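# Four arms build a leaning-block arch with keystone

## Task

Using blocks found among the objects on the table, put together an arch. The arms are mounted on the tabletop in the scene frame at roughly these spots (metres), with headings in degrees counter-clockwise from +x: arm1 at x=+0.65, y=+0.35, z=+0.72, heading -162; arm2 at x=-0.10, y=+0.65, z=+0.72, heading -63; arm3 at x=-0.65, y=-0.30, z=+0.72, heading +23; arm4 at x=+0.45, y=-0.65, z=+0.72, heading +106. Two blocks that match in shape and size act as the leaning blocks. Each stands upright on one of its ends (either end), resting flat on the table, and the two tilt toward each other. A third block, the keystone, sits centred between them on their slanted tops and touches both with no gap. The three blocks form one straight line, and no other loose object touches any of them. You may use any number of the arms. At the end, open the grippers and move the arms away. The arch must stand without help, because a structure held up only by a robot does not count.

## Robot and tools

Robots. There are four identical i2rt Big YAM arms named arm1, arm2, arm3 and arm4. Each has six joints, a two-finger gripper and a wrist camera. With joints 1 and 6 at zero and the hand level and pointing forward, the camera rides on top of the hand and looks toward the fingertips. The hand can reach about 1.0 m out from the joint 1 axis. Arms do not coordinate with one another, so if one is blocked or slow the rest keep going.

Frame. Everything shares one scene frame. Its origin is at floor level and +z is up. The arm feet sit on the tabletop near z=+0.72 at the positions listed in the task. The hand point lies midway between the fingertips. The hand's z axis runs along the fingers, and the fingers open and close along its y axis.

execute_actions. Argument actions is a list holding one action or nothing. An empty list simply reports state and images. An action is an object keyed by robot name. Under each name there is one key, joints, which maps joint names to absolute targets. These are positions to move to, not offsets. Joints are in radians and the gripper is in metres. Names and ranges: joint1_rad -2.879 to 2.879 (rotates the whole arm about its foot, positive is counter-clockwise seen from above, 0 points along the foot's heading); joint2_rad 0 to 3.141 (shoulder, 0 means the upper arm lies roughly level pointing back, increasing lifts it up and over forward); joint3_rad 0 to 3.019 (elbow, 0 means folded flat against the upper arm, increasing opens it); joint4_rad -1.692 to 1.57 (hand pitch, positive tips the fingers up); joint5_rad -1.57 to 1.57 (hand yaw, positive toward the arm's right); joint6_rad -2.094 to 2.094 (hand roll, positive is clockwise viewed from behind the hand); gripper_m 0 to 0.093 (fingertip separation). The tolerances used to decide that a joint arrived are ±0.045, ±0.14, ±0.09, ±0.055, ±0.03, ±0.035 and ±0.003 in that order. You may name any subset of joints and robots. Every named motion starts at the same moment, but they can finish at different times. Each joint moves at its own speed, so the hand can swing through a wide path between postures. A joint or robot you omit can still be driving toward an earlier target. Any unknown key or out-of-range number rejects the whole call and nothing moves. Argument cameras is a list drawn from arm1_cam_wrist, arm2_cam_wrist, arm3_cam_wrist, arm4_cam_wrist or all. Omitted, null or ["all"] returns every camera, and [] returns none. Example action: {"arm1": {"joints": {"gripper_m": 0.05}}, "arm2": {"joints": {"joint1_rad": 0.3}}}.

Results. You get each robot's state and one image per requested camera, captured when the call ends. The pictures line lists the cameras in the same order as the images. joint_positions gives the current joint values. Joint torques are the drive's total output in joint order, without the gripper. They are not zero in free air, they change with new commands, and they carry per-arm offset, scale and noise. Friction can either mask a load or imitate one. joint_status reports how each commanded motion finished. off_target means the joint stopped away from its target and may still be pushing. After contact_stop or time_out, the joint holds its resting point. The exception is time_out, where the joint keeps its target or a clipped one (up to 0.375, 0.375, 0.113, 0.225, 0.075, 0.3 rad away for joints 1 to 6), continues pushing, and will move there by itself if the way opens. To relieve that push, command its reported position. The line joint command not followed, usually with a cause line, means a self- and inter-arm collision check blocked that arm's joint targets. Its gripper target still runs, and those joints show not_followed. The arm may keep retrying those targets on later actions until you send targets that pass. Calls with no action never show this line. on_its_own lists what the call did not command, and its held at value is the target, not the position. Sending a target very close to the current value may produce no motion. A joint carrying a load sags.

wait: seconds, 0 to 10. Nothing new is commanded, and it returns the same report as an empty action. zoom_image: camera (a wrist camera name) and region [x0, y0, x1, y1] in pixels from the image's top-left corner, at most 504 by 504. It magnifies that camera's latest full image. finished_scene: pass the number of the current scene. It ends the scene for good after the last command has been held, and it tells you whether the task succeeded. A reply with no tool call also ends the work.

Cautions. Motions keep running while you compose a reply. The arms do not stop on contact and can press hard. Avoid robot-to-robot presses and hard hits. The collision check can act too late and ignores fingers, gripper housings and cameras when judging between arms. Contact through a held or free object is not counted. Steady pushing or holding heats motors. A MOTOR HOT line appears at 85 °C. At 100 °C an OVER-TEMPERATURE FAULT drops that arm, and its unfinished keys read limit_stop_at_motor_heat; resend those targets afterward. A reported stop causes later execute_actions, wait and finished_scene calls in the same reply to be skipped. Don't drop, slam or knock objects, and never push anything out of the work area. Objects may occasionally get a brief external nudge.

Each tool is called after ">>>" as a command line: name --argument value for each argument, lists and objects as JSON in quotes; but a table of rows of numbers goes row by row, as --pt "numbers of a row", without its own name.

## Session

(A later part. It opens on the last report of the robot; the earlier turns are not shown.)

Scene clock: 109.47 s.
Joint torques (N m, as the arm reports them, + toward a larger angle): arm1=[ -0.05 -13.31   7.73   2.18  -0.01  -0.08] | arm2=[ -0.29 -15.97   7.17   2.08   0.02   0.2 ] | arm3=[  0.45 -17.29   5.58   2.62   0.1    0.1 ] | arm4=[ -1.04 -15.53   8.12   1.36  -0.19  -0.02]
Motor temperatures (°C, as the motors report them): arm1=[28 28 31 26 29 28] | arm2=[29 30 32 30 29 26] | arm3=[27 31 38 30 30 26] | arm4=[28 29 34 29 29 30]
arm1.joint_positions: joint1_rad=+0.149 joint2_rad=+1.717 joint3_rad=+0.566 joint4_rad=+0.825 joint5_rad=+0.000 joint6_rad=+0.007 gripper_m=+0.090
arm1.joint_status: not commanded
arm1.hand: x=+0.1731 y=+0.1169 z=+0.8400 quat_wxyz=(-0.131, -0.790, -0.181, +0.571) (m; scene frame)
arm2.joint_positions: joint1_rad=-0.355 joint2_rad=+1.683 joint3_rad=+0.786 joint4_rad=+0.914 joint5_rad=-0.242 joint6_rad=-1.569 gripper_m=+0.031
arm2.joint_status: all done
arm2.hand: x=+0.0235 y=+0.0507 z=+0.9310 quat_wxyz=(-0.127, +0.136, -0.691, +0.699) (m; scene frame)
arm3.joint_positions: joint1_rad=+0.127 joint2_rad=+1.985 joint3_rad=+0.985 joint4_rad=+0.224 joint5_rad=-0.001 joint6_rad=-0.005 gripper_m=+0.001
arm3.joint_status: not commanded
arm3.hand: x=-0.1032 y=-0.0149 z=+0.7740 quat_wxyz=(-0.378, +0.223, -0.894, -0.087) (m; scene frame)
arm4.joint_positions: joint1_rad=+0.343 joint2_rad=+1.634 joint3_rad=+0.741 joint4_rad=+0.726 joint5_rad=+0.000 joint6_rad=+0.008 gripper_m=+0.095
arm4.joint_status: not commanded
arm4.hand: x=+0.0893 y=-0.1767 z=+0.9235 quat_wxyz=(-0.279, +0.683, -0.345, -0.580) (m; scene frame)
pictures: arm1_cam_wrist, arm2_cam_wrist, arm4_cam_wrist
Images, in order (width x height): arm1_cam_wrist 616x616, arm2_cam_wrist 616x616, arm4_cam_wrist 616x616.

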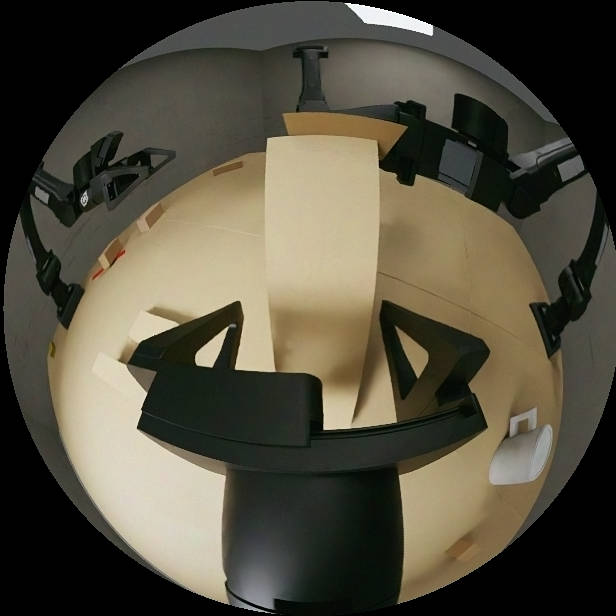

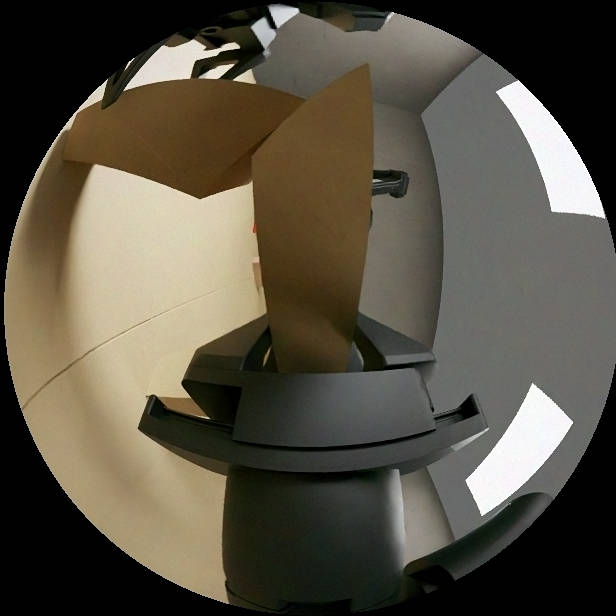

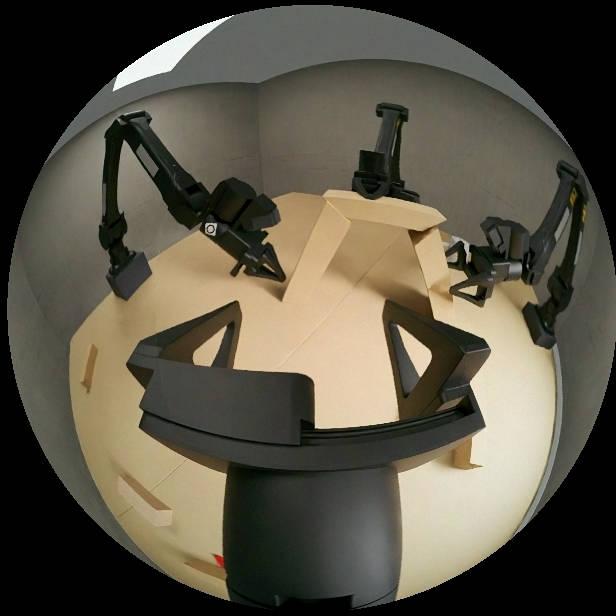

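>>> execute_actions --actions '[{"arm2":{"joints":{"joint1_rad":-0.315}}}]' --cameras '["arm4_cam_wrist","arm2_cam_wrist","arm1_cam_wrist"]'

>>> zoom_image --camera "arm4_cam_wrist" --region '[260, 170, 500, 330]'

Scene clock: 110.47 s.
Joint torques (N m, as the arm reports them, + toward a larger angle): arm1=[ -0.03 -13.28   7.73   2.16  -0.01  -0.09] | arm2=[ -0.55 -15.63   7.15   2.11  -0.09  -0.06] | arm3=[  1.19 -17.41   5.62   2.81   0.1    0.11] | arm4=[ -1.01 -15.16   8.13   1.47  -0.19  -0.05]
Motor temperatures (°C, as the motors report them): arm1=[28 28 31 26 29 28] | arm2=[29 30 32 30 29 26] | arm3=[27 31 38 30 30 26] | arm4=[28 29 34 29 29 30]
arm1.joint_positions: joint1_rad=+0.149 joint2_rad=+1.717 joint3_rad=+0.566 joint4_rad=+0.825 joint5_rad=+0.000 joint6_rad=+0.007 gripper_m=+0.090
arm1.joint_status: not commanded
arm1.hand: x=+0.1731 y=+0.1169 z=+0.8400 quat_wxyz=(-0.131, -0.790, -0.181, +0.571) (m; scene frame)
arm2.joint_positions: joint1_rad=-0.326 joint2_rad=+1.679 joint3_rad=+0.786 joint4_rad=+0.914 joint5_rad=-0.239 joint6_rad=-1.546 gripper_m=+0.031
arm2.joint_status: all done
arm2.hand: x=+0.0402 y=+0.0545 z=+0.9328 quat_wxyz=(-0.145, +0.136, -0.690, +0.696) (m; scene frame)
arm3.joint_positions: joint1_rad=+0.127 joint2_rad=+1.985 joint3_rad=+0.985 joint4_rad=+0.224 joint5_rad=-0.001 joint6_rad=-0.005 gripper_m=+0.001
arm3.joint_status: not commanded
arm3.hand: x=-0.1032 y=-0.0149 z=+0.7740 quat_wxyz=(-0.378, +0.223, -0.894, -0.087) (m; scene frame)
arm4.joint_positions: joint1_rad=+0.343 joint2_rad=+1.634 joint3_rad=+0.741 joint4_rad=+0.726 joint5_rad=+0.000 joint6_rad=+0.008 gripper_m=+0.095
arm4.joint_status: not commanded
arm4.hand: x=+0.0893 y=-0.1767 z=+0.9235 quat_wxyz=(-0.279, +0.683, -0.345, -0.580) (m; scene frame)
pictures: arm1_cam_wrist, arm2_cam_wrist, arm4_cam_wrist
Images, in order (width x height): arm1_cam_wrist 616x616, arm2_cam_wrist 616x616, arm4_cam_wrist 616x616.

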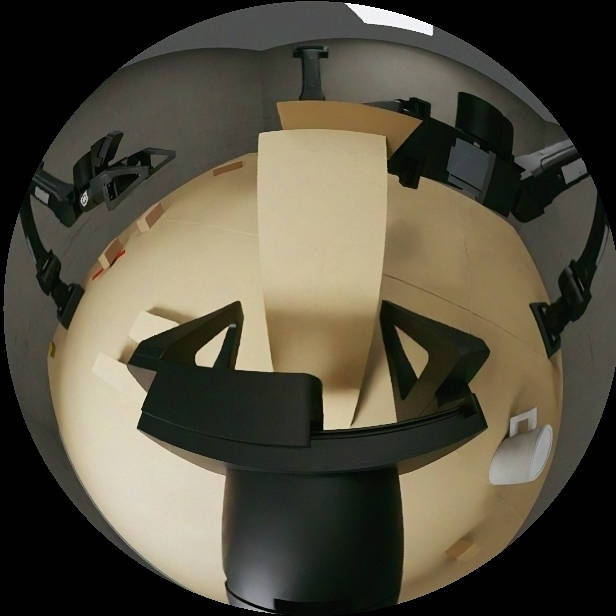

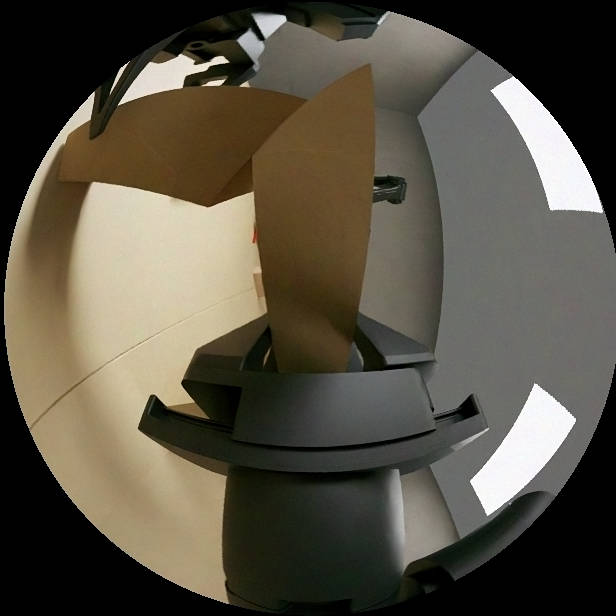

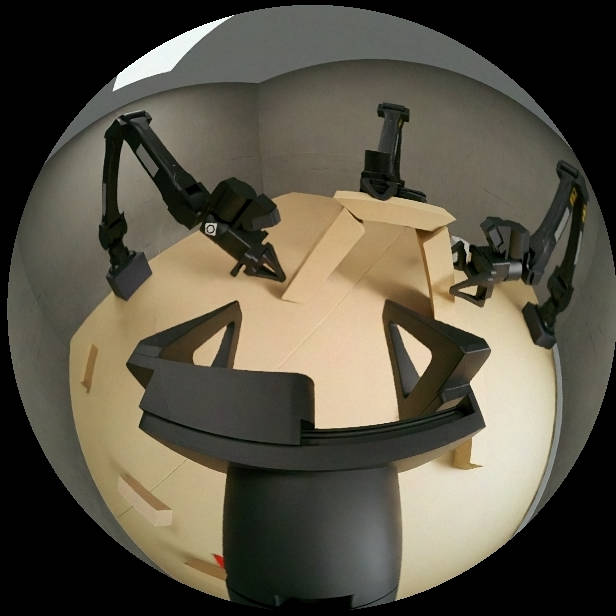

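Region (260, 170, 500, 330) of arm4_cam_wrist's 616x616 image, scaled by 2.100, with more detail than that image has.

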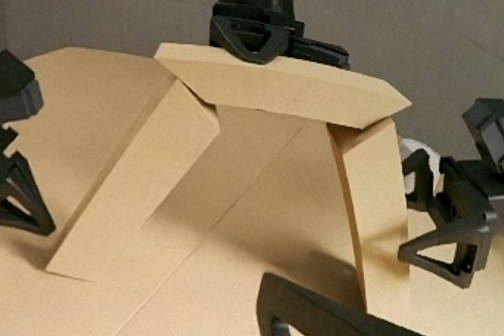

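>>> execute_actions --actions '[{"arm2":{"joints":{"joint2_rad":1.725,"joint6_rad":-1.57}}}]' --cameras '["arm4_cam_wrist","arm2_cam_wrist","arm1_cam_wrist"]'

>>> zoom_image --camera "arm4_cam_wrist" --region '[260, 170, 500, 330]'

Scene clock: 111.17 s.
Joint torques (N m, as the arm reports them, + toward a larger angle): arm1=[ -0.08 -13.23   7.7    2.18  -0.01  -0.09] | arm2=[ -0.6  -11.27   7.18   2.1   -0.09  -0.17] | arm3=[  0.52 -18.15   5.63   2.54   0.07   0.07] | arm4=[ -1.01 -15.27   8.01   1.29  -0.21  -0.05]
Motor temperatures (°C, as the motors report them): arm1=[28 28 31 26 29 28] | arm2=[29 30 31 30 29 26] | arm3=[27 31 38 30 30 26] | arm4=[28 29 34 29 29 30]
arm1.joint_positions: joint1_rad=+0.149 joint2_rad=+1.717 joint3_rad=+0.566 joint4_rad=+0.825 joint5_rad=+0.000 joint6_rad=+0.007 gripper_m=+0.090
arm1.joint_status: not commanded
arm1.hand: x=+0.1731 y=+0.1169 z=+0.8400 quat_wxyz=(-0.131, -0.790, -0.181, +0.571) (m; scene frame)
arm2.joint_positions: joint1_rad=-0.326 joint2_rad=+1.679 joint3_rad=+0.786 joint4_rad=+0.914 joint5_rad=-0.239 joint6_rad=-1.546 gripper_m=+0.031
arm2.joint_status: all done
arm2.hand: x=+0.0402 y=+0.0545 z=+0.9328 quat_wxyz=(-0.145, +0.136, -0.690, +0.696) (m; scene frame)
arm3.joint_positions: joint1_rad=+0.127 joint2_rad=+1.985 joint3_rad=+0.985 joint4_rad=+0.224 joint5_rad=-0.001 joint6_rad=-0.005 gripper_m=+0.001
arm3.joint_status: not commanded
arm3.hand: x=-0.1032 y=-0.0149 z=+0.7740 quat_wxyz=(-0.378, +0.223, -0.894, -0.087) (m; scene frame)
arm4.joint_positions: joint1_rad=+0.343 joint2_rad=+1.634 joint3_rad=+0.741 joint4_rad=+0.726 joint5_rad=+0.000 joint6_rad=+0.008 gripper_m=+0.095
arm4.joint_status: not commanded
arm4.hand: x=+0.0893 y=-0.1767 z=+0.9235 quat_wxyz=(-0.279, +0.683, -0.345, -0.580) (m; scene frame)
pictures: arm1_cam_wrist, arm2_cam_wrist, arm4_cam_wrist
Images, in order (width x height): arm1_cam_wrist 616x616, arm2_cam_wrist 616x616, arm4_cam_wrist 616x616.

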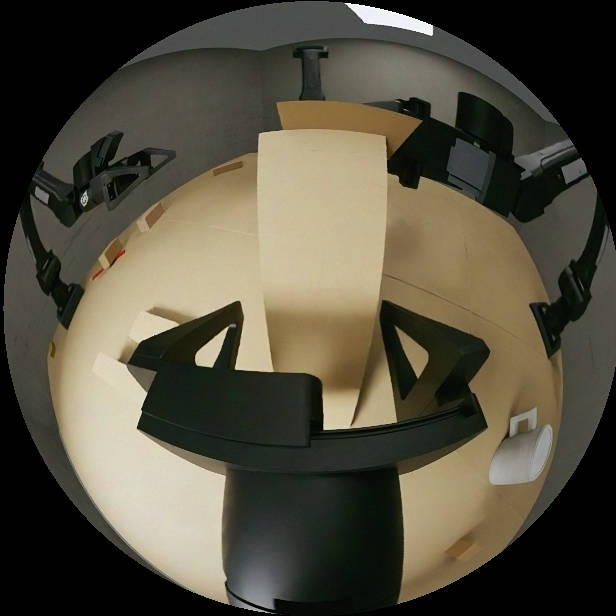

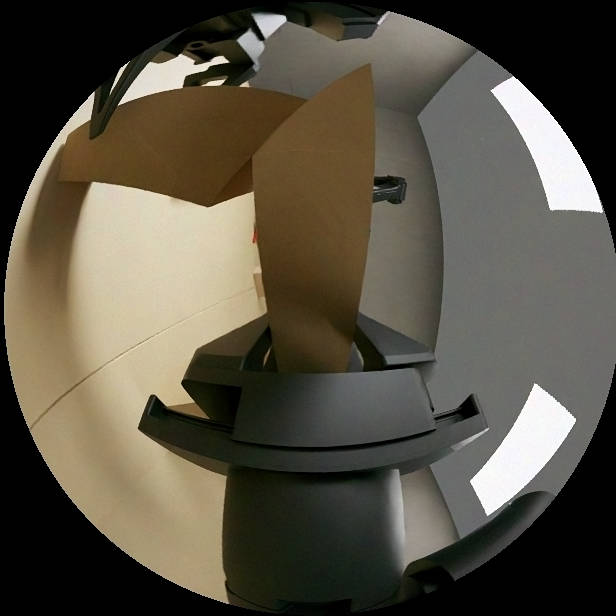

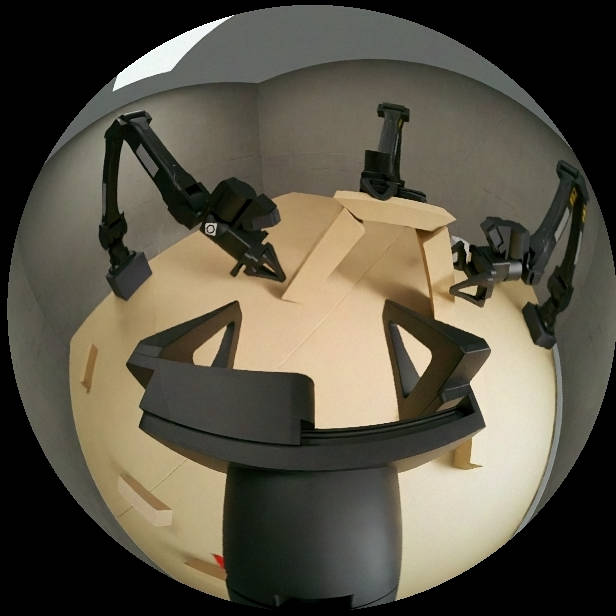

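Region (260, 170, 500, 330) of arm4_cam_wrist's 616x616 image, scaled by 2.100, with more detail than that image has.

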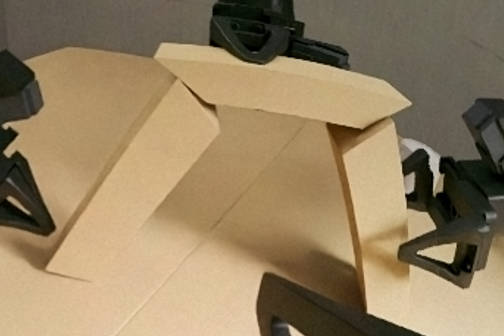

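>>> execute_actions --actions '[{"arm2":{"joints":{"joint2_rad":1.68,"joint6_rad":-1.546}},"arm1":{"joints":{"gripper_m":0.05}}}]' --cameras '["arm4_cam_wrist","arm1_cam_wrist"]'

>>> execute_actions --actions '[{"arm1":{"joints":{"joint3_rad":0.535,"joint4_rad":0.88}}}]' --cameras '["arm4_cam_wrist","arm2_cam_wrist","arm1_cam_wrist"]'

>>> zoom_image --camera "arm4_cam_wrist" --region '[260, 170, 500, 330]'

Scene clock: 113.40 s.
Joint torques (N m, as the arm reports them, + toward a larger angle): arm1=[  0.1  -13.47   7.65   2.17  -0.2   -0.08] | arm2=[ -0.46 -15.28   7.21   2.12  -0.11   0.07] | arm3=[  0.75 -17.26   5.65   2.48   0.09   0.11] | arm4=[ -0.94 -15.59   8.08   1.35  -0.22  -0.04]
Motor temperatures (°C, as the motors report them): arm1=[28 28 31 26 29 28] | arm2=[29 30 31 30 29 26] | arm3=[27 31 37 30 30 26] | arm4=[28 29 34 29 29 30]
arm1.joint_positions: joint1_rad=+0.147 joint2_rad=+1.717 joint3_rad=+0.566 joint4_rad=+0.825 joint5_rad=+0.005 joint6_rad=+0.006 gripper_m=+0.060
arm1.joint_status: gripper_m off_target (ended at +0.060, target +0.050)
arm1.hand: x=+0.1723 y=+0.1186 z=+0.8400 quat_wxyz=(-0.128, -0.791, -0.179, +0.571) (m; scene frame)
arm2.joint_positions: joint1_rad=-0.326 joint2_rad=+1.679 joint3_rad=+0.786 joint4_rad=+0.914 joint5_rad=-0.239 joint6_rad=-1.544 gripper_m=+0.031
arm2.joint_status: all done
arm2.hand: x=+0.0403 y=+0.0545 z=+0.9328 quat_wxyz=(-0.145, +0.136, -0.690, +0.696) (m; scene frame)
arm3.joint_positions: joint1_rad=+0.127 joint2_rad=+1.985 joint3_rad=+0.985 joint4_rad=+0.224 joint5_rad=-0.001 joint6_rad=-0.005 gripper_m=+0.001
arm3.joint_status: not commanded
arm3.hand: x=-0.1032 y=-0.0149 z=+0.7740 quat_wxyz=(-0.378, +0.223, -0.894, -0.087) (m; scene frame)
arm4.joint_positions: joint1_rad=+0.343 joint2_rad=+1.634 joint3_rad=+0.741 joint4_rad=+0.726 joint5_rad=+0.000 joint6_rad=+0.008 gripper_m=+0.095
arm4.joint_status: not commanded
arm4.hand: x=+0.0893 y=-0.1767 z=+0.9235 quat_wxyz=(-0.279, +0.683, -0.345, -0.580) (m; scene frame)
pictures: arm1_cam_wrist, arm4_cam_wrist
Images, in order (width x height): arm1_cam_wrist 616x616, arm4_cam_wrist 616x616.

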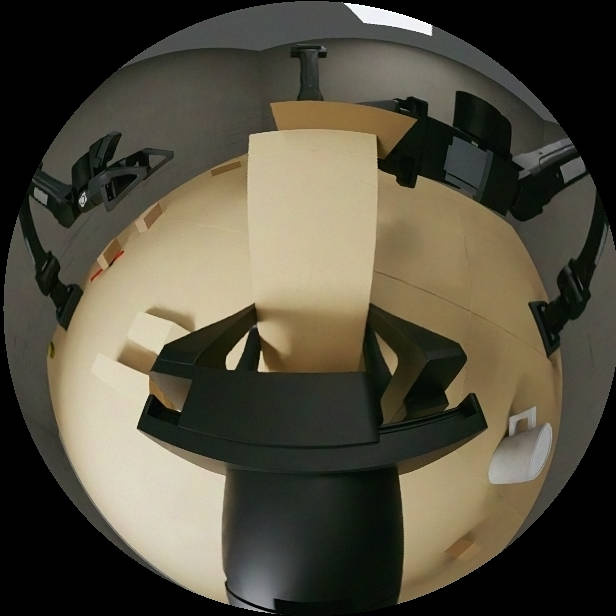

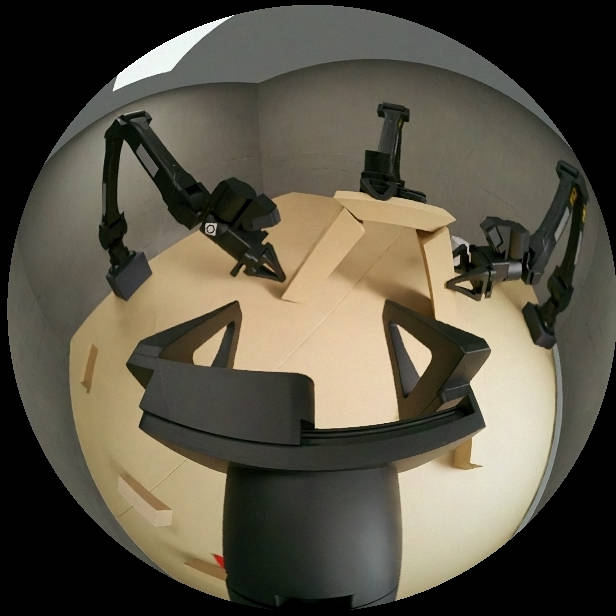

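Scene clock: 114.03 s.
Joint torques (N m, as the arm reports them, + toward a larger angle): arm1=[  0.1  -13.13   4.55   2.11  -0.12  -0.06] | arm2=[ -1.26 -15.23   7.38   2.11  -0.02   0.09] | arm3=[  1.38 -17.67   5.75   2.63   0.06   0.07] | arm4=[ -1.59 -15.62   8.09   1.43  -0.18  -0.03]
Motor temperatures (°C, as the motors report them): arm1=[28 28 30 26 29 28] | arm2=[29 30 31 30 29 26] | arm3=[27 31 37 30 30 26] | arm4=[28 29 34 29 29 30]
arm1.joint_positions: joint1_rad=+0.147 joint2_rad=+1.717 joint3_rad=+0.543 joint4_rad=+0.862 joint5_rad=+0.003 joint6_rad=+0.005 gripper_m=+0.060
arm1.joint_status: all done
arm1.hand: x=+0.1790 y=+0.1214 z=+0.8396 quat_wxyz=(-0.130, -0.787, -0.179, +0.576) (m; scene frame)
arm2.joint_positions: joint1_rad=-0.319 joint2_rad=+1.679 joint3_rad=+0.784 joint4_rad=+0.914 joint5_rad=-0.241 joint6_rad=-1.546 gripper_m=+0.031
arm2.joint_status: not commanded
arm2.hand: x=+0.0448 y=+0.0564 z=+0.9315 quat_wxyz=(-0.148, +0.140, -0.690, +0.695) (m; scene frame)
arm3.joint_positions: joint1_rad=+0.127 joint2_rad=+1.985 joint3_rad=+0.985 joint4_rad=+0.224 joint5_rad=-0.001 joint6_rad=-0.005 gripper_m=+0.001
arm3.joint_status: not commanded
arm3.hand: x=-0.1032 y=-0.0149 z=+0.7740 quat_wxyz=(-0.378, +0.223, -0.894, -0.087) (m; scene frame)
arm4.joint_positions: joint1_rad=+0.343 joint2_rad=+1.634 joint3_rad=+0.741 joint4_rad=+0.726 joint5_rad=+0.000 joint6_rad=+0.008 gripper_m=+0.095
arm4.joint_status: not commanded
arm4.hand: x=+0.0893 y=-0.1767 z=+0.9235 quat_wxyz=(-0.279, +0.683, -0.345, -0.580) (m; scene frame)
pictures: arm1_cam_wrist, arm2_cam_wrist, arm4_cam_wrist
Images, in order (width x height): arm1_cam_wrist 616x616, arm2_cam_wrist 616x616, arm4_cam_wrist 616x616.

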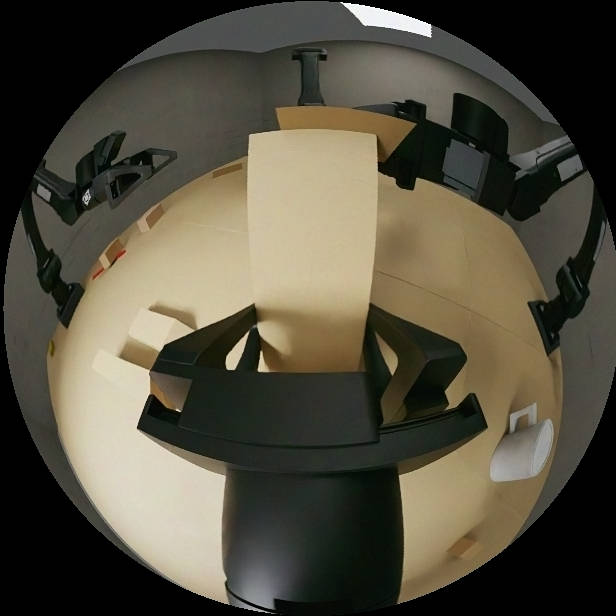

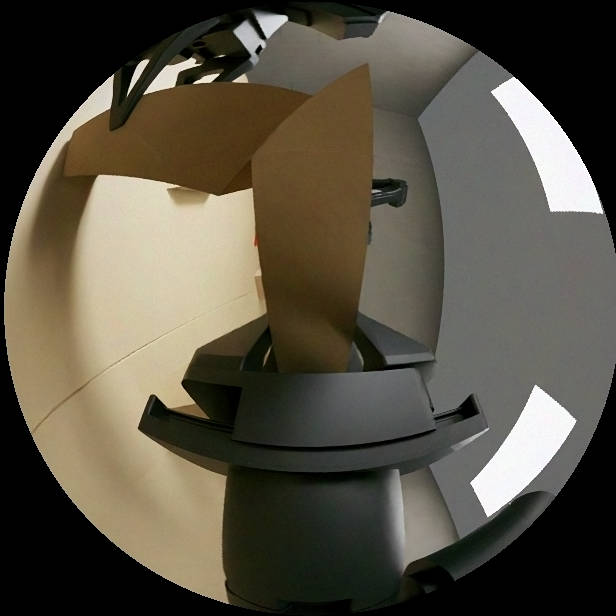

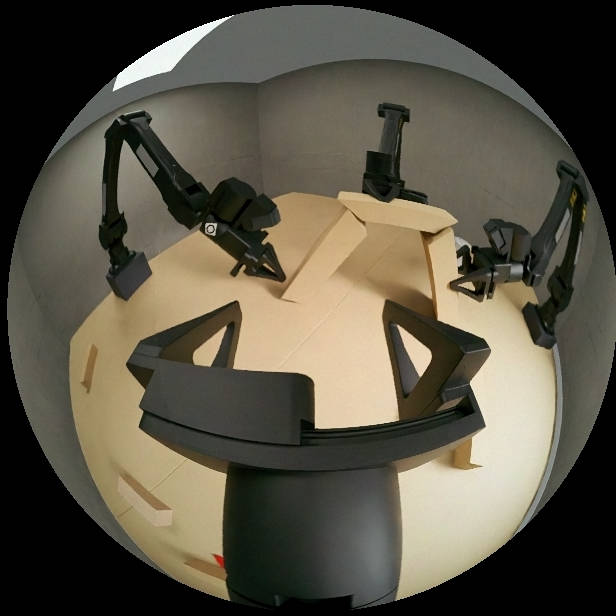

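Region (260, 170, 500, 330) of arm4_cam_wrist's 616x616 image, scaled by 2.100, with more detail than that image has.

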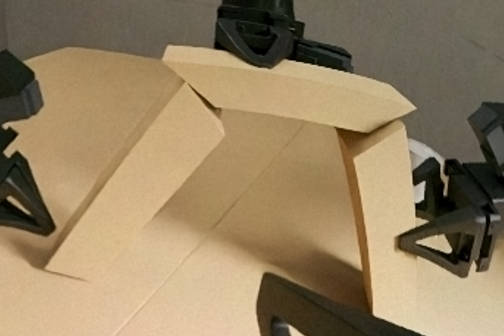

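>>> execute_actions --actions '[{"arm2":{"joints":{"joint1_rad":-0.35,"joint2_rad":1.72,"joint6_rad":-1.58}}}]' --cameras '["arm4_cam_wrist","arm2_cam_wrist"]'

>>> zoom_image --camera "arm4_cam_wrist" --region '[260, 170, 500, 330]'

Scene clock: 115.00 s.
Joint torques (N m, as the arm reports them, + toward a larger angle): arm1=[  0.12 -13.15   4.53   2.08  -0.12  -0.07] | arm2=[ -3.71 -11.74   7.35   2.08   0.16   0.08] | arm3=[  0.43 -17.78   5.78   2.71   0.08   0.1 ] | arm4=[ -0.95 -15.28   8.14   1.35  -0.19  -0.04]
Motor temperatures (°C, as the motors report them): arm1=[28 28 30 26 29 28] | arm2=[29 30 31 30 29 26] | arm3=[27 31 37 30 30 26] | arm4=[28 29 34 29 29 30]
arm1.joint_positions: joint1_rad=+0.147 joint2_rad=+1.717 joint3_rad=+0.543 joint4_rad=+0.862 joint5_rad=+0.003 joint6_rad=+0.005 gripper_m=+0.060
arm1.joint_status: not commanded
arm1.hand: x=+0.1790 y=+0.1214 z=+0.8396 quat_wxyz=(-0.130, -0.787, -0.179, +0.576) (m; scene frame)
arm2.joint_positions: joint1_rad=-0.329 joint2_rad=+1.681 joint3_rad=+0.784 joint4_rad=+0.914 joint5_rad=-0.245 joint6_rad=-1.580 gripper_m=+0.031
arm2.joint_status: all done
arm2.hand: x=+0.0396 y=+0.0552 z=+0.9306 quat_wxyz=(-0.134, +0.150, -0.688, +0.697) (m; scene frame)
arm3.joint_positions: joint1_rad=+0.127 joint2_rad=+1.985 joint3_rad=+0.985 joint4_rad=+0.224 joint5_rad=-0.001 joint6_rad=-0.005 gripper_m=+0.001
arm3.joint_status: not commanded
arm3.hand: x=-0.1032 y=-0.0149 z=+0.7740 quat_wxyz=(-0.378, +0.223, -0.894, -0.087) (m; scene frame)
arm4.joint_positions: joint1_rad=+0.343 joint2_rad=+1.634 joint3_rad=+0.741 joint4_rad=+0.726 joint5_rad=+0.000 joint6_rad=+0.008 gripper_m=+0.095
arm4.joint_status: not commanded
arm4.hand: x=+0.0893 y=-0.1767 z=+0.9235 quat_wxyz=(-0.279, +0.683, -0.345, -0.580) (m; scene frame)
pictures: arm2_cam_wrist, arm4_cam_wrist
Images, in order (width x height): arm2_cam_wrist 616x616, arm4_cam_wrist 616x616.

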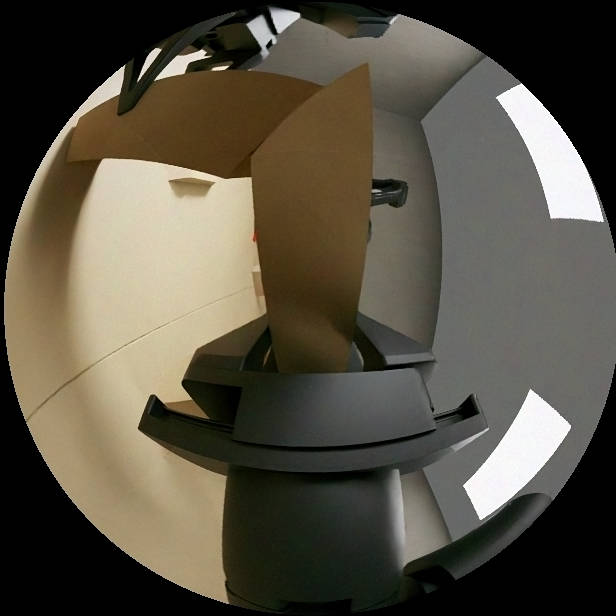

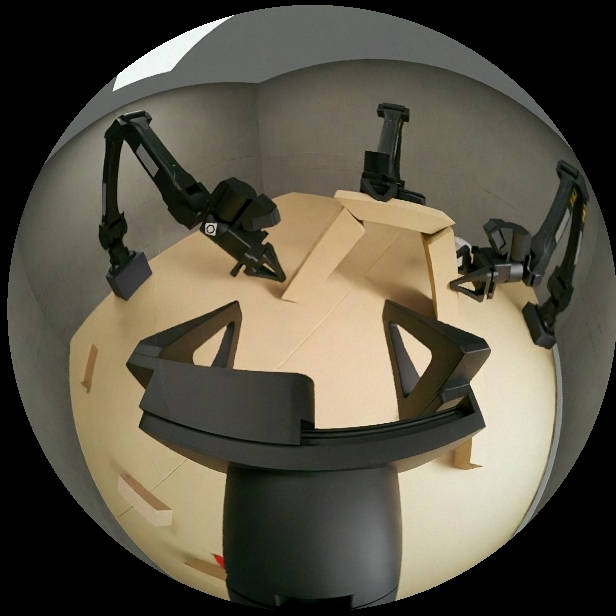

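Region (260, 170, 500, 330) of arm4_cam_wrist's 616x616 image, scaled by 2.100, with more detail than that image has.

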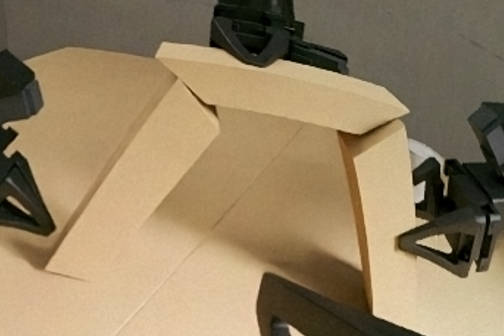

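>>> execute_actions --actions '[{"arm2":{"joints":{"joint1_rad":-0.36,"joint2_rad":1.685,"joint6_rad":-1.57}}}]' --cameras '["arm4_cam_wrist","arm2_cam_wrist"]'

>>> zoom_image --camera "arm4_cam_wrist" --region '[260, 170, 500, 330]'

Scene clock: 115.70 s.
Joint torques (N m, as the arm reports them, + toward a larger angle): arm1=[  0.14 -13.16   4.54   2.08  -0.13  -0.07] | arm2=[ -4.11 -14.83   7.41   2.08   0.3    0.26] | arm3=[  0.18 -17.54   5.67   2.5    0.08   0.05] | arm4=[ -1.35 -15.35   8.14   1.43  -0.21  -0.03]
Motor temperatures (°C, as the motors report them): arm1=[28 28 30 26 29 28] | arm2=[29 30 31 30 29 26] | arm3=[27 31 37 30 30 26] | arm4=[28 29 34 29 29 30]
arm1.joint_positions: joint1_rad=+0.147 joint2_rad=+1.717 joint3_rad=+0.543 joint4_rad=+0.862 joint5_rad=+0.003 joint6_rad=+0.005 gripper_m=+0.060
arm1.joint_status: not commanded
arm1.hand: x=+0.1790 y=+0.1214 z=+0.8396 quat_wxyz=(-0.130, -0.787, -0.179, +0.576) (m; scene frame)
arm2.joint_positions: joint1_rad=-0.334 joint2_rad=+1.681 joint3_rad=+0.784 joint4_rad=+0.914 joint5_rad=-0.248 joint6_rad=-1.585 gripper_m=+0.031
arm2.joint_status: all done
arm2.hand: x=+0.0367 y=+0.0547 z=+0.9307 quat_wxyz=(-0.131, +0.150, -0.688, +0.697) (m; scene frame)
arm3.joint_positions: joint1_rad=+0.127 joint2_rad=+1.985 joint3_rad=+0.985 joint4_rad=+0.224 joint5_rad=-0.001 joint6_rad=-0.005 gripper_m=+0.001
arm3.joint_status: not commanded
arm3.hand: x=-0.1032 y=-0.0149 z=+0.7740 quat_wxyz=(-0.378, +0.223, -0.894, -0.087) (m; scene frame)
arm4.joint_positions: joint1_rad=+0.343 joint2_rad=+1.634 joint3_rad=+0.741 joint4_rad=+0.726 joint5_rad=+0.000 joint6_rad=+0.008 gripper_m=+0.095
arm4.joint_status: not commanded
arm4.hand: x=+0.0893 y=-0.1767 z=+0.9235 quat_wxyz=(-0.279, +0.683, -0.345, -0.580) (m; scene frame)
pictures: arm2_cam_wrist, arm4_cam_wrist
Images, in order (width x height): arm2_cam_wrist 616x616, arm4_cam_wrist 616x616.

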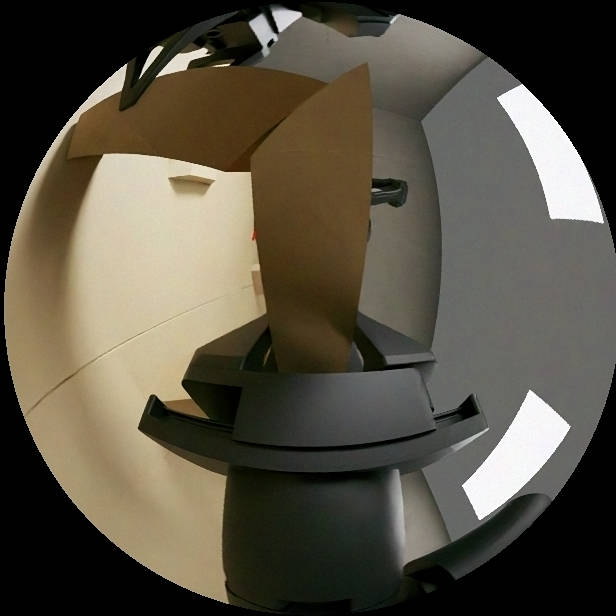

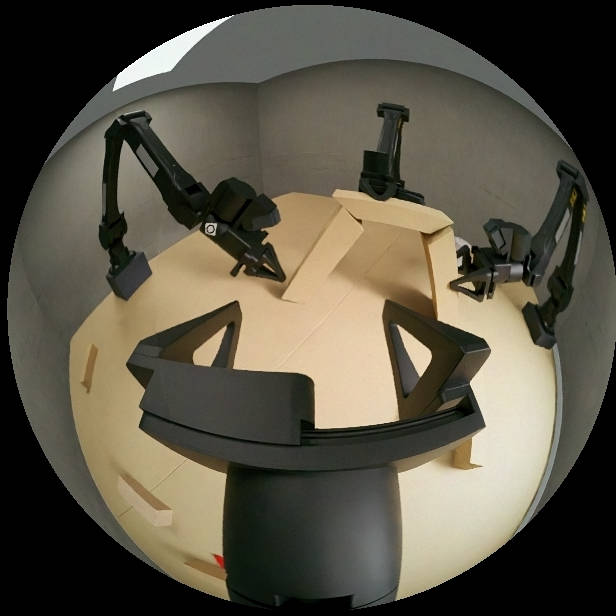

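Region (260, 170, 500, 330) of arm4_cam_wrist's 616x616 image, scaled by 2.100, with more detail than that image has.

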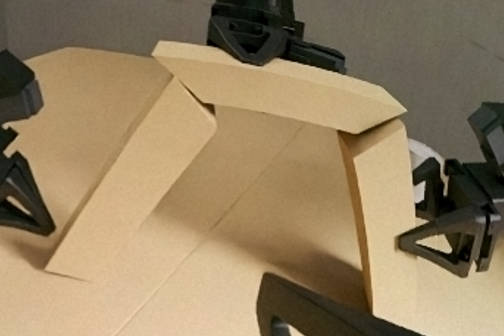

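>>> execute_actions --actions '[{"arm2":{"joints":{"joint1_rad":-0.36,"joint2_rad":1.645}},"arm3":{"joints":{"joint2_rad":1.93,"joint3_rad":0.93}}}]' --cameras '["arm4_cam_wrist","arm2_cam_wrist","arm3_cam_wrist"]'

>>> zoom_image --camera "arm4_cam_wrist" --region '[260, 170, 500, 330]'

Scene clock: 116.87 s.
Joint torques (N m, as the arm reports them, + toward a larger angle): arm1=[  0.12 -13.13   4.54   2.12  -0.12  -0.07] | arm2=[ -3.15 -17.47   7.6    2.09   0.25   0.26] | arm3=[  1.12 -16.22   5.53   2.32   0.11   0.03] | arm4=[ -1.5  -15.59   8.1    1.38  -0.22  -0.04]
Motor temperatures (°C, as the motors report them): arm1=[28 28 30 26 29 28] | arm2=[29 30 31 30 29 26] | arm3=[27 31 37 30 30 26] | arm4=[28 29 34 29 29 30]
arm1.joint_positions: joint1_rad=+0.147 joint2_rad=+1.717 joint3_rad=+0.543 joint4_rad=+0.862 joint5_rad=+0.003 joint6_rad=+0.005 gripper_m=+0.060
arm1.joint_status: not commanded
arm1.hand: x=+0.1790 y=+0.1214 z=+0.8396 quat_wxyz=(-0.130, -0.787, -0.179, +0.576) (m; scene frame)
arm2.joint_positions: joint1_rad=-0.345 joint2_rad=+1.672 joint3_rad=+0.781 joint4_rad=+0.914 joint5_rad=-0.247 joint6_rad=-1.585 gripper_m=+0.031
arm2.joint_status: all done
arm2.hand: x=+0.0297 y=+0.0547 z=+0.9344 quat_wxyz=(-0.127, +0.146, -0.687, +0.700) (m; scene frame)
arm3.joint_positions: joint1_rad=+0.127 joint2_rad=+1.953 joint3_rad=+0.936 joint4_rad=+0.224 joint5_rad=-0.001 joint6_rad=-0.005 gripper_m=+0.001
arm3.joint_status: all done
arm3.hand: x=-0.1200 y=-0.0236 z=+0.7740 quat_wxyz=(-0.370, +0.224, -0.897, -0.085) (m; scene frame)
arm4.joint_positions: joint1_rad=+0.343 joint2_rad=+1.634 joint3_rad=+0.741 joint4_rad=+0.726 joint5_rad=+0.000 joint6_rad=+0.008 gripper_m=+0.095
arm4.joint_status: not commanded
arm4.hand: x=+0.0893 y=-0.1767 z=+0.9235 quat_wxyz=(-0.279, +0.683, -0.345, -0.580) (m; scene frame)
pictures: arm2_cam_wrist, arm3_cam_wrist, arm4_cam_wrist
Images, in order (width x height): arm2_cam_wrist 616x616, arm3_cam_wrist 616x616, arm4_cam_wrist 616x616.

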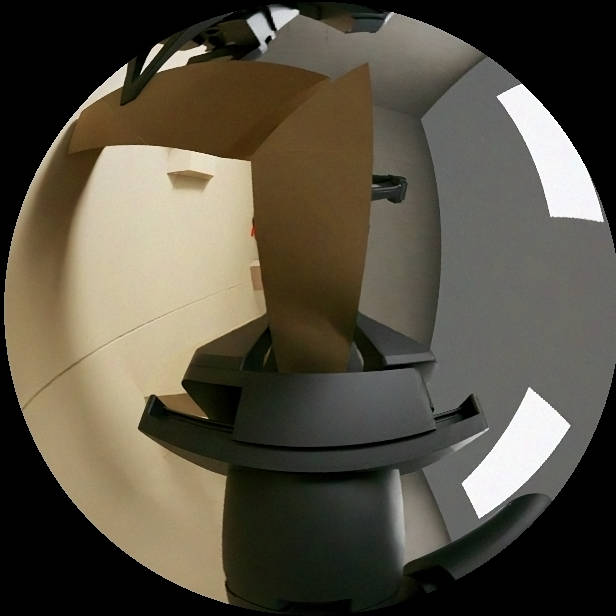

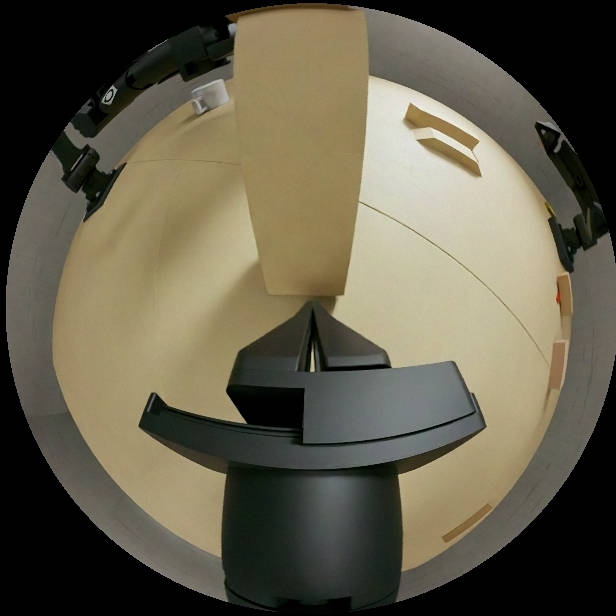

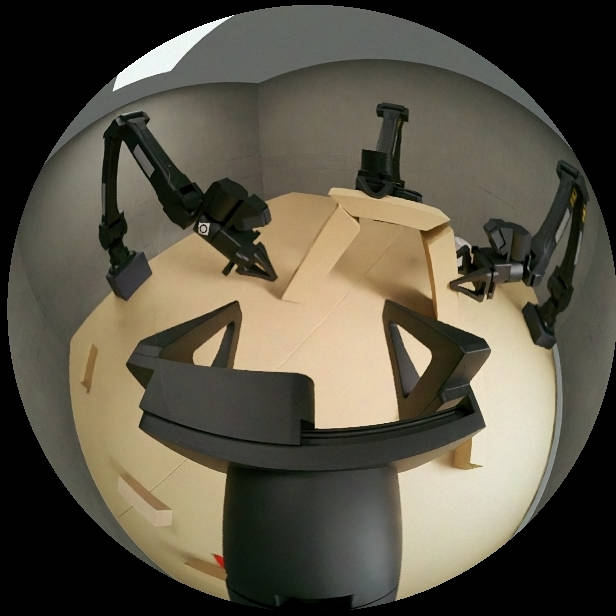

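Region (260, 170, 500, 330) of arm4_cam_wrist's 616x616 image, scaled by 2.100, with more detail than that image has.

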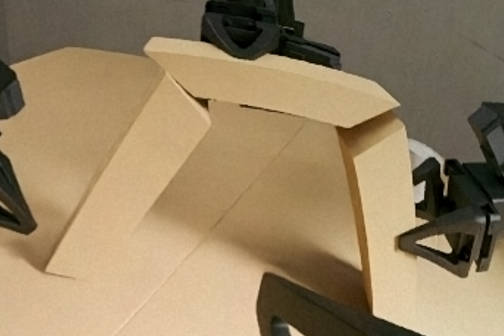

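>>> execute_actions --actions '[{"arm2":{"joints":{"joint1_rad":-0.37,"joint2_rad":1.715}}}]' --cameras '["arm4_cam_wrist","arm2_cam_wrist","arm3_cam_wrist"]'

>>> zoom_image --camera "arm4_cam_wrist" --region '[260, 170, 500, 330]'

Scene clock: 117.97 s.
Joint torques (N m, as the arm reports them, + toward a larger angle): arm1=[  0.18 -13.19   4.53   2.06  -0.13  -0.06] | arm2=[ -3.42 -11.36   7.66   2.08   0.26   0.27] | arm3=[  0.38 -16.04   5.34   2.61   0.14   0.08] | arm4=[ -0.85 -15.51   8.09   1.25  -0.2   -0.03]
Motor temperatures (°C, as the motors report them): arm1=[28 28 30 26 29 28] | arm2=[29 30 31 30 29 26] | arm3=[27 31 37 30 30 26] | arm4=[28 29 34 29 29 30]
arm1.joint_positions: joint1_rad=+0.147 joint2_rad=+1.717 joint3_rad=+0.543 joint4_rad=+0.862 joint5_rad=+0.003 joint6_rad=+0.005 gripper_m=+0.060
arm1.joint_status: not commanded
arm1.hand: x=+0.1790 y=+0.1214 z=+0.8396 quat_wxyz=(-0.130, -0.787, -0.179, +0.576) (m; scene frame)
arm2.joint_positions: joint1_rad=-0.351 joint2_rad=+1.673 joint3_rad=+0.781 joint4_rad=+0.914 joint5_rad=-0.247 joint6_rad=-1.585 gripper_m=+0.031
arm2.joint_status: all done
arm2.hand: x=+0.0263 y=+0.0539 z=+0.9340 quat_wxyz=(-0.125, +0.144, -0.688, +0.700) (m; scene frame)
arm3.joint_positions: joint1_rad=+0.127 joint2_rad=+1.953 joint3_rad=+0.936 joint4_rad=+0.224 joint5_rad=-0.001 joint6_rad=-0.005 gripper_m=+0.001
arm3.joint_status: not commanded
arm3.hand: x=-0.1200 y=-0.0236 z=+0.7740 quat_wxyz=(-0.370, +0.224, -0.897, -0.085) (m; scene frame)
arm4.joint_positions: joint1_rad=+0.343 joint2_rad=+1.634 joint3_rad=+0.741 joint4_rad=+0.726 joint5_rad=+0.000 joint6_rad=+0.008 gripper_m=+0.095
arm4.joint_status: not commanded
arm4.hand: x=+0.0893 y=-0.1767 z=+0.9235 quat_wxyz=(-0.279, +0.683, -0.345, -0.580) (m; scene frame)
pictures: arm2_cam_wrist, arm3_cam_wrist, arm4_cam_wrist
Images, in order (width x height): arm2_cam_wrist 616x616, arm3_cam_wrist 616x616, arm4_cam_wrist 616x616.

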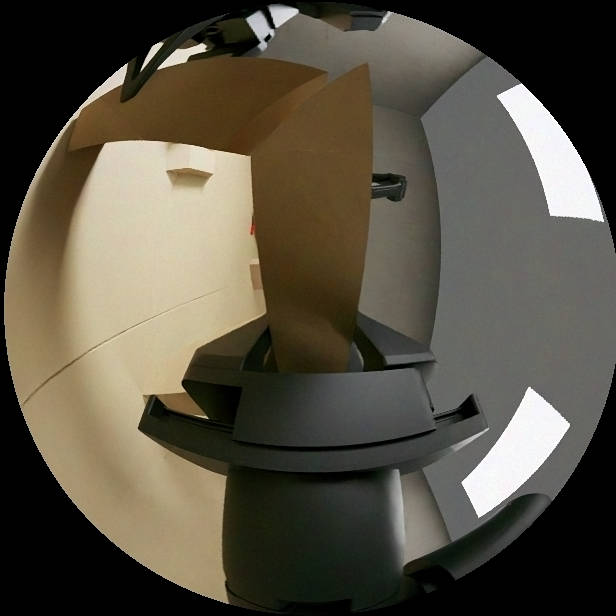

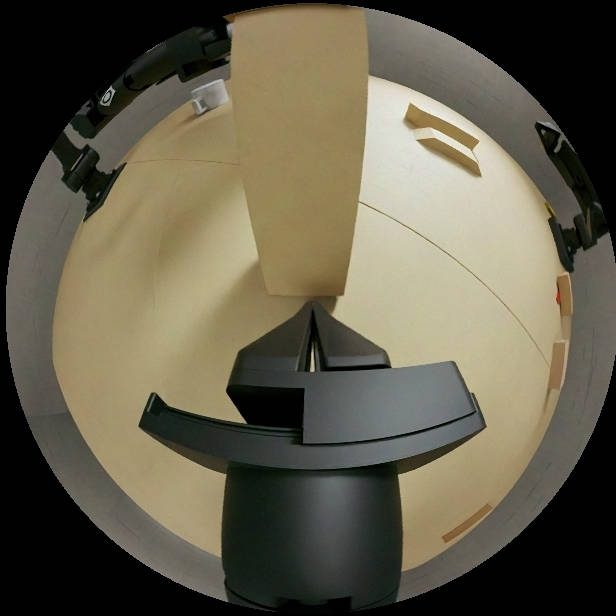

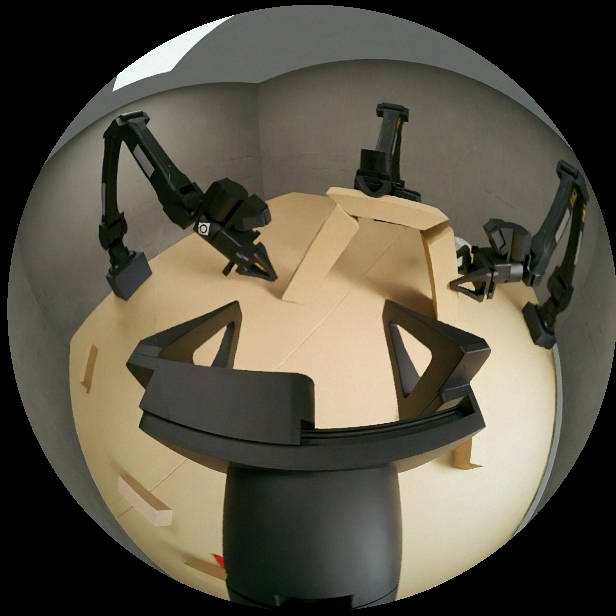

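Region (260, 170, 500, 330) of arm4_cam_wrist's 616x616 image, scaled by 2.100, with more detail than that image has.

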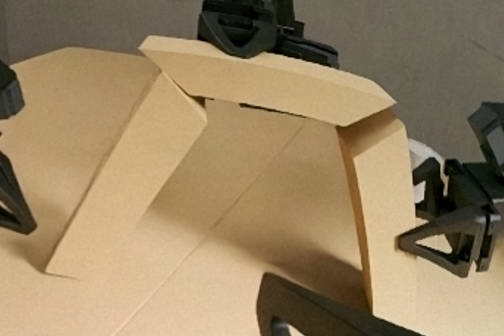

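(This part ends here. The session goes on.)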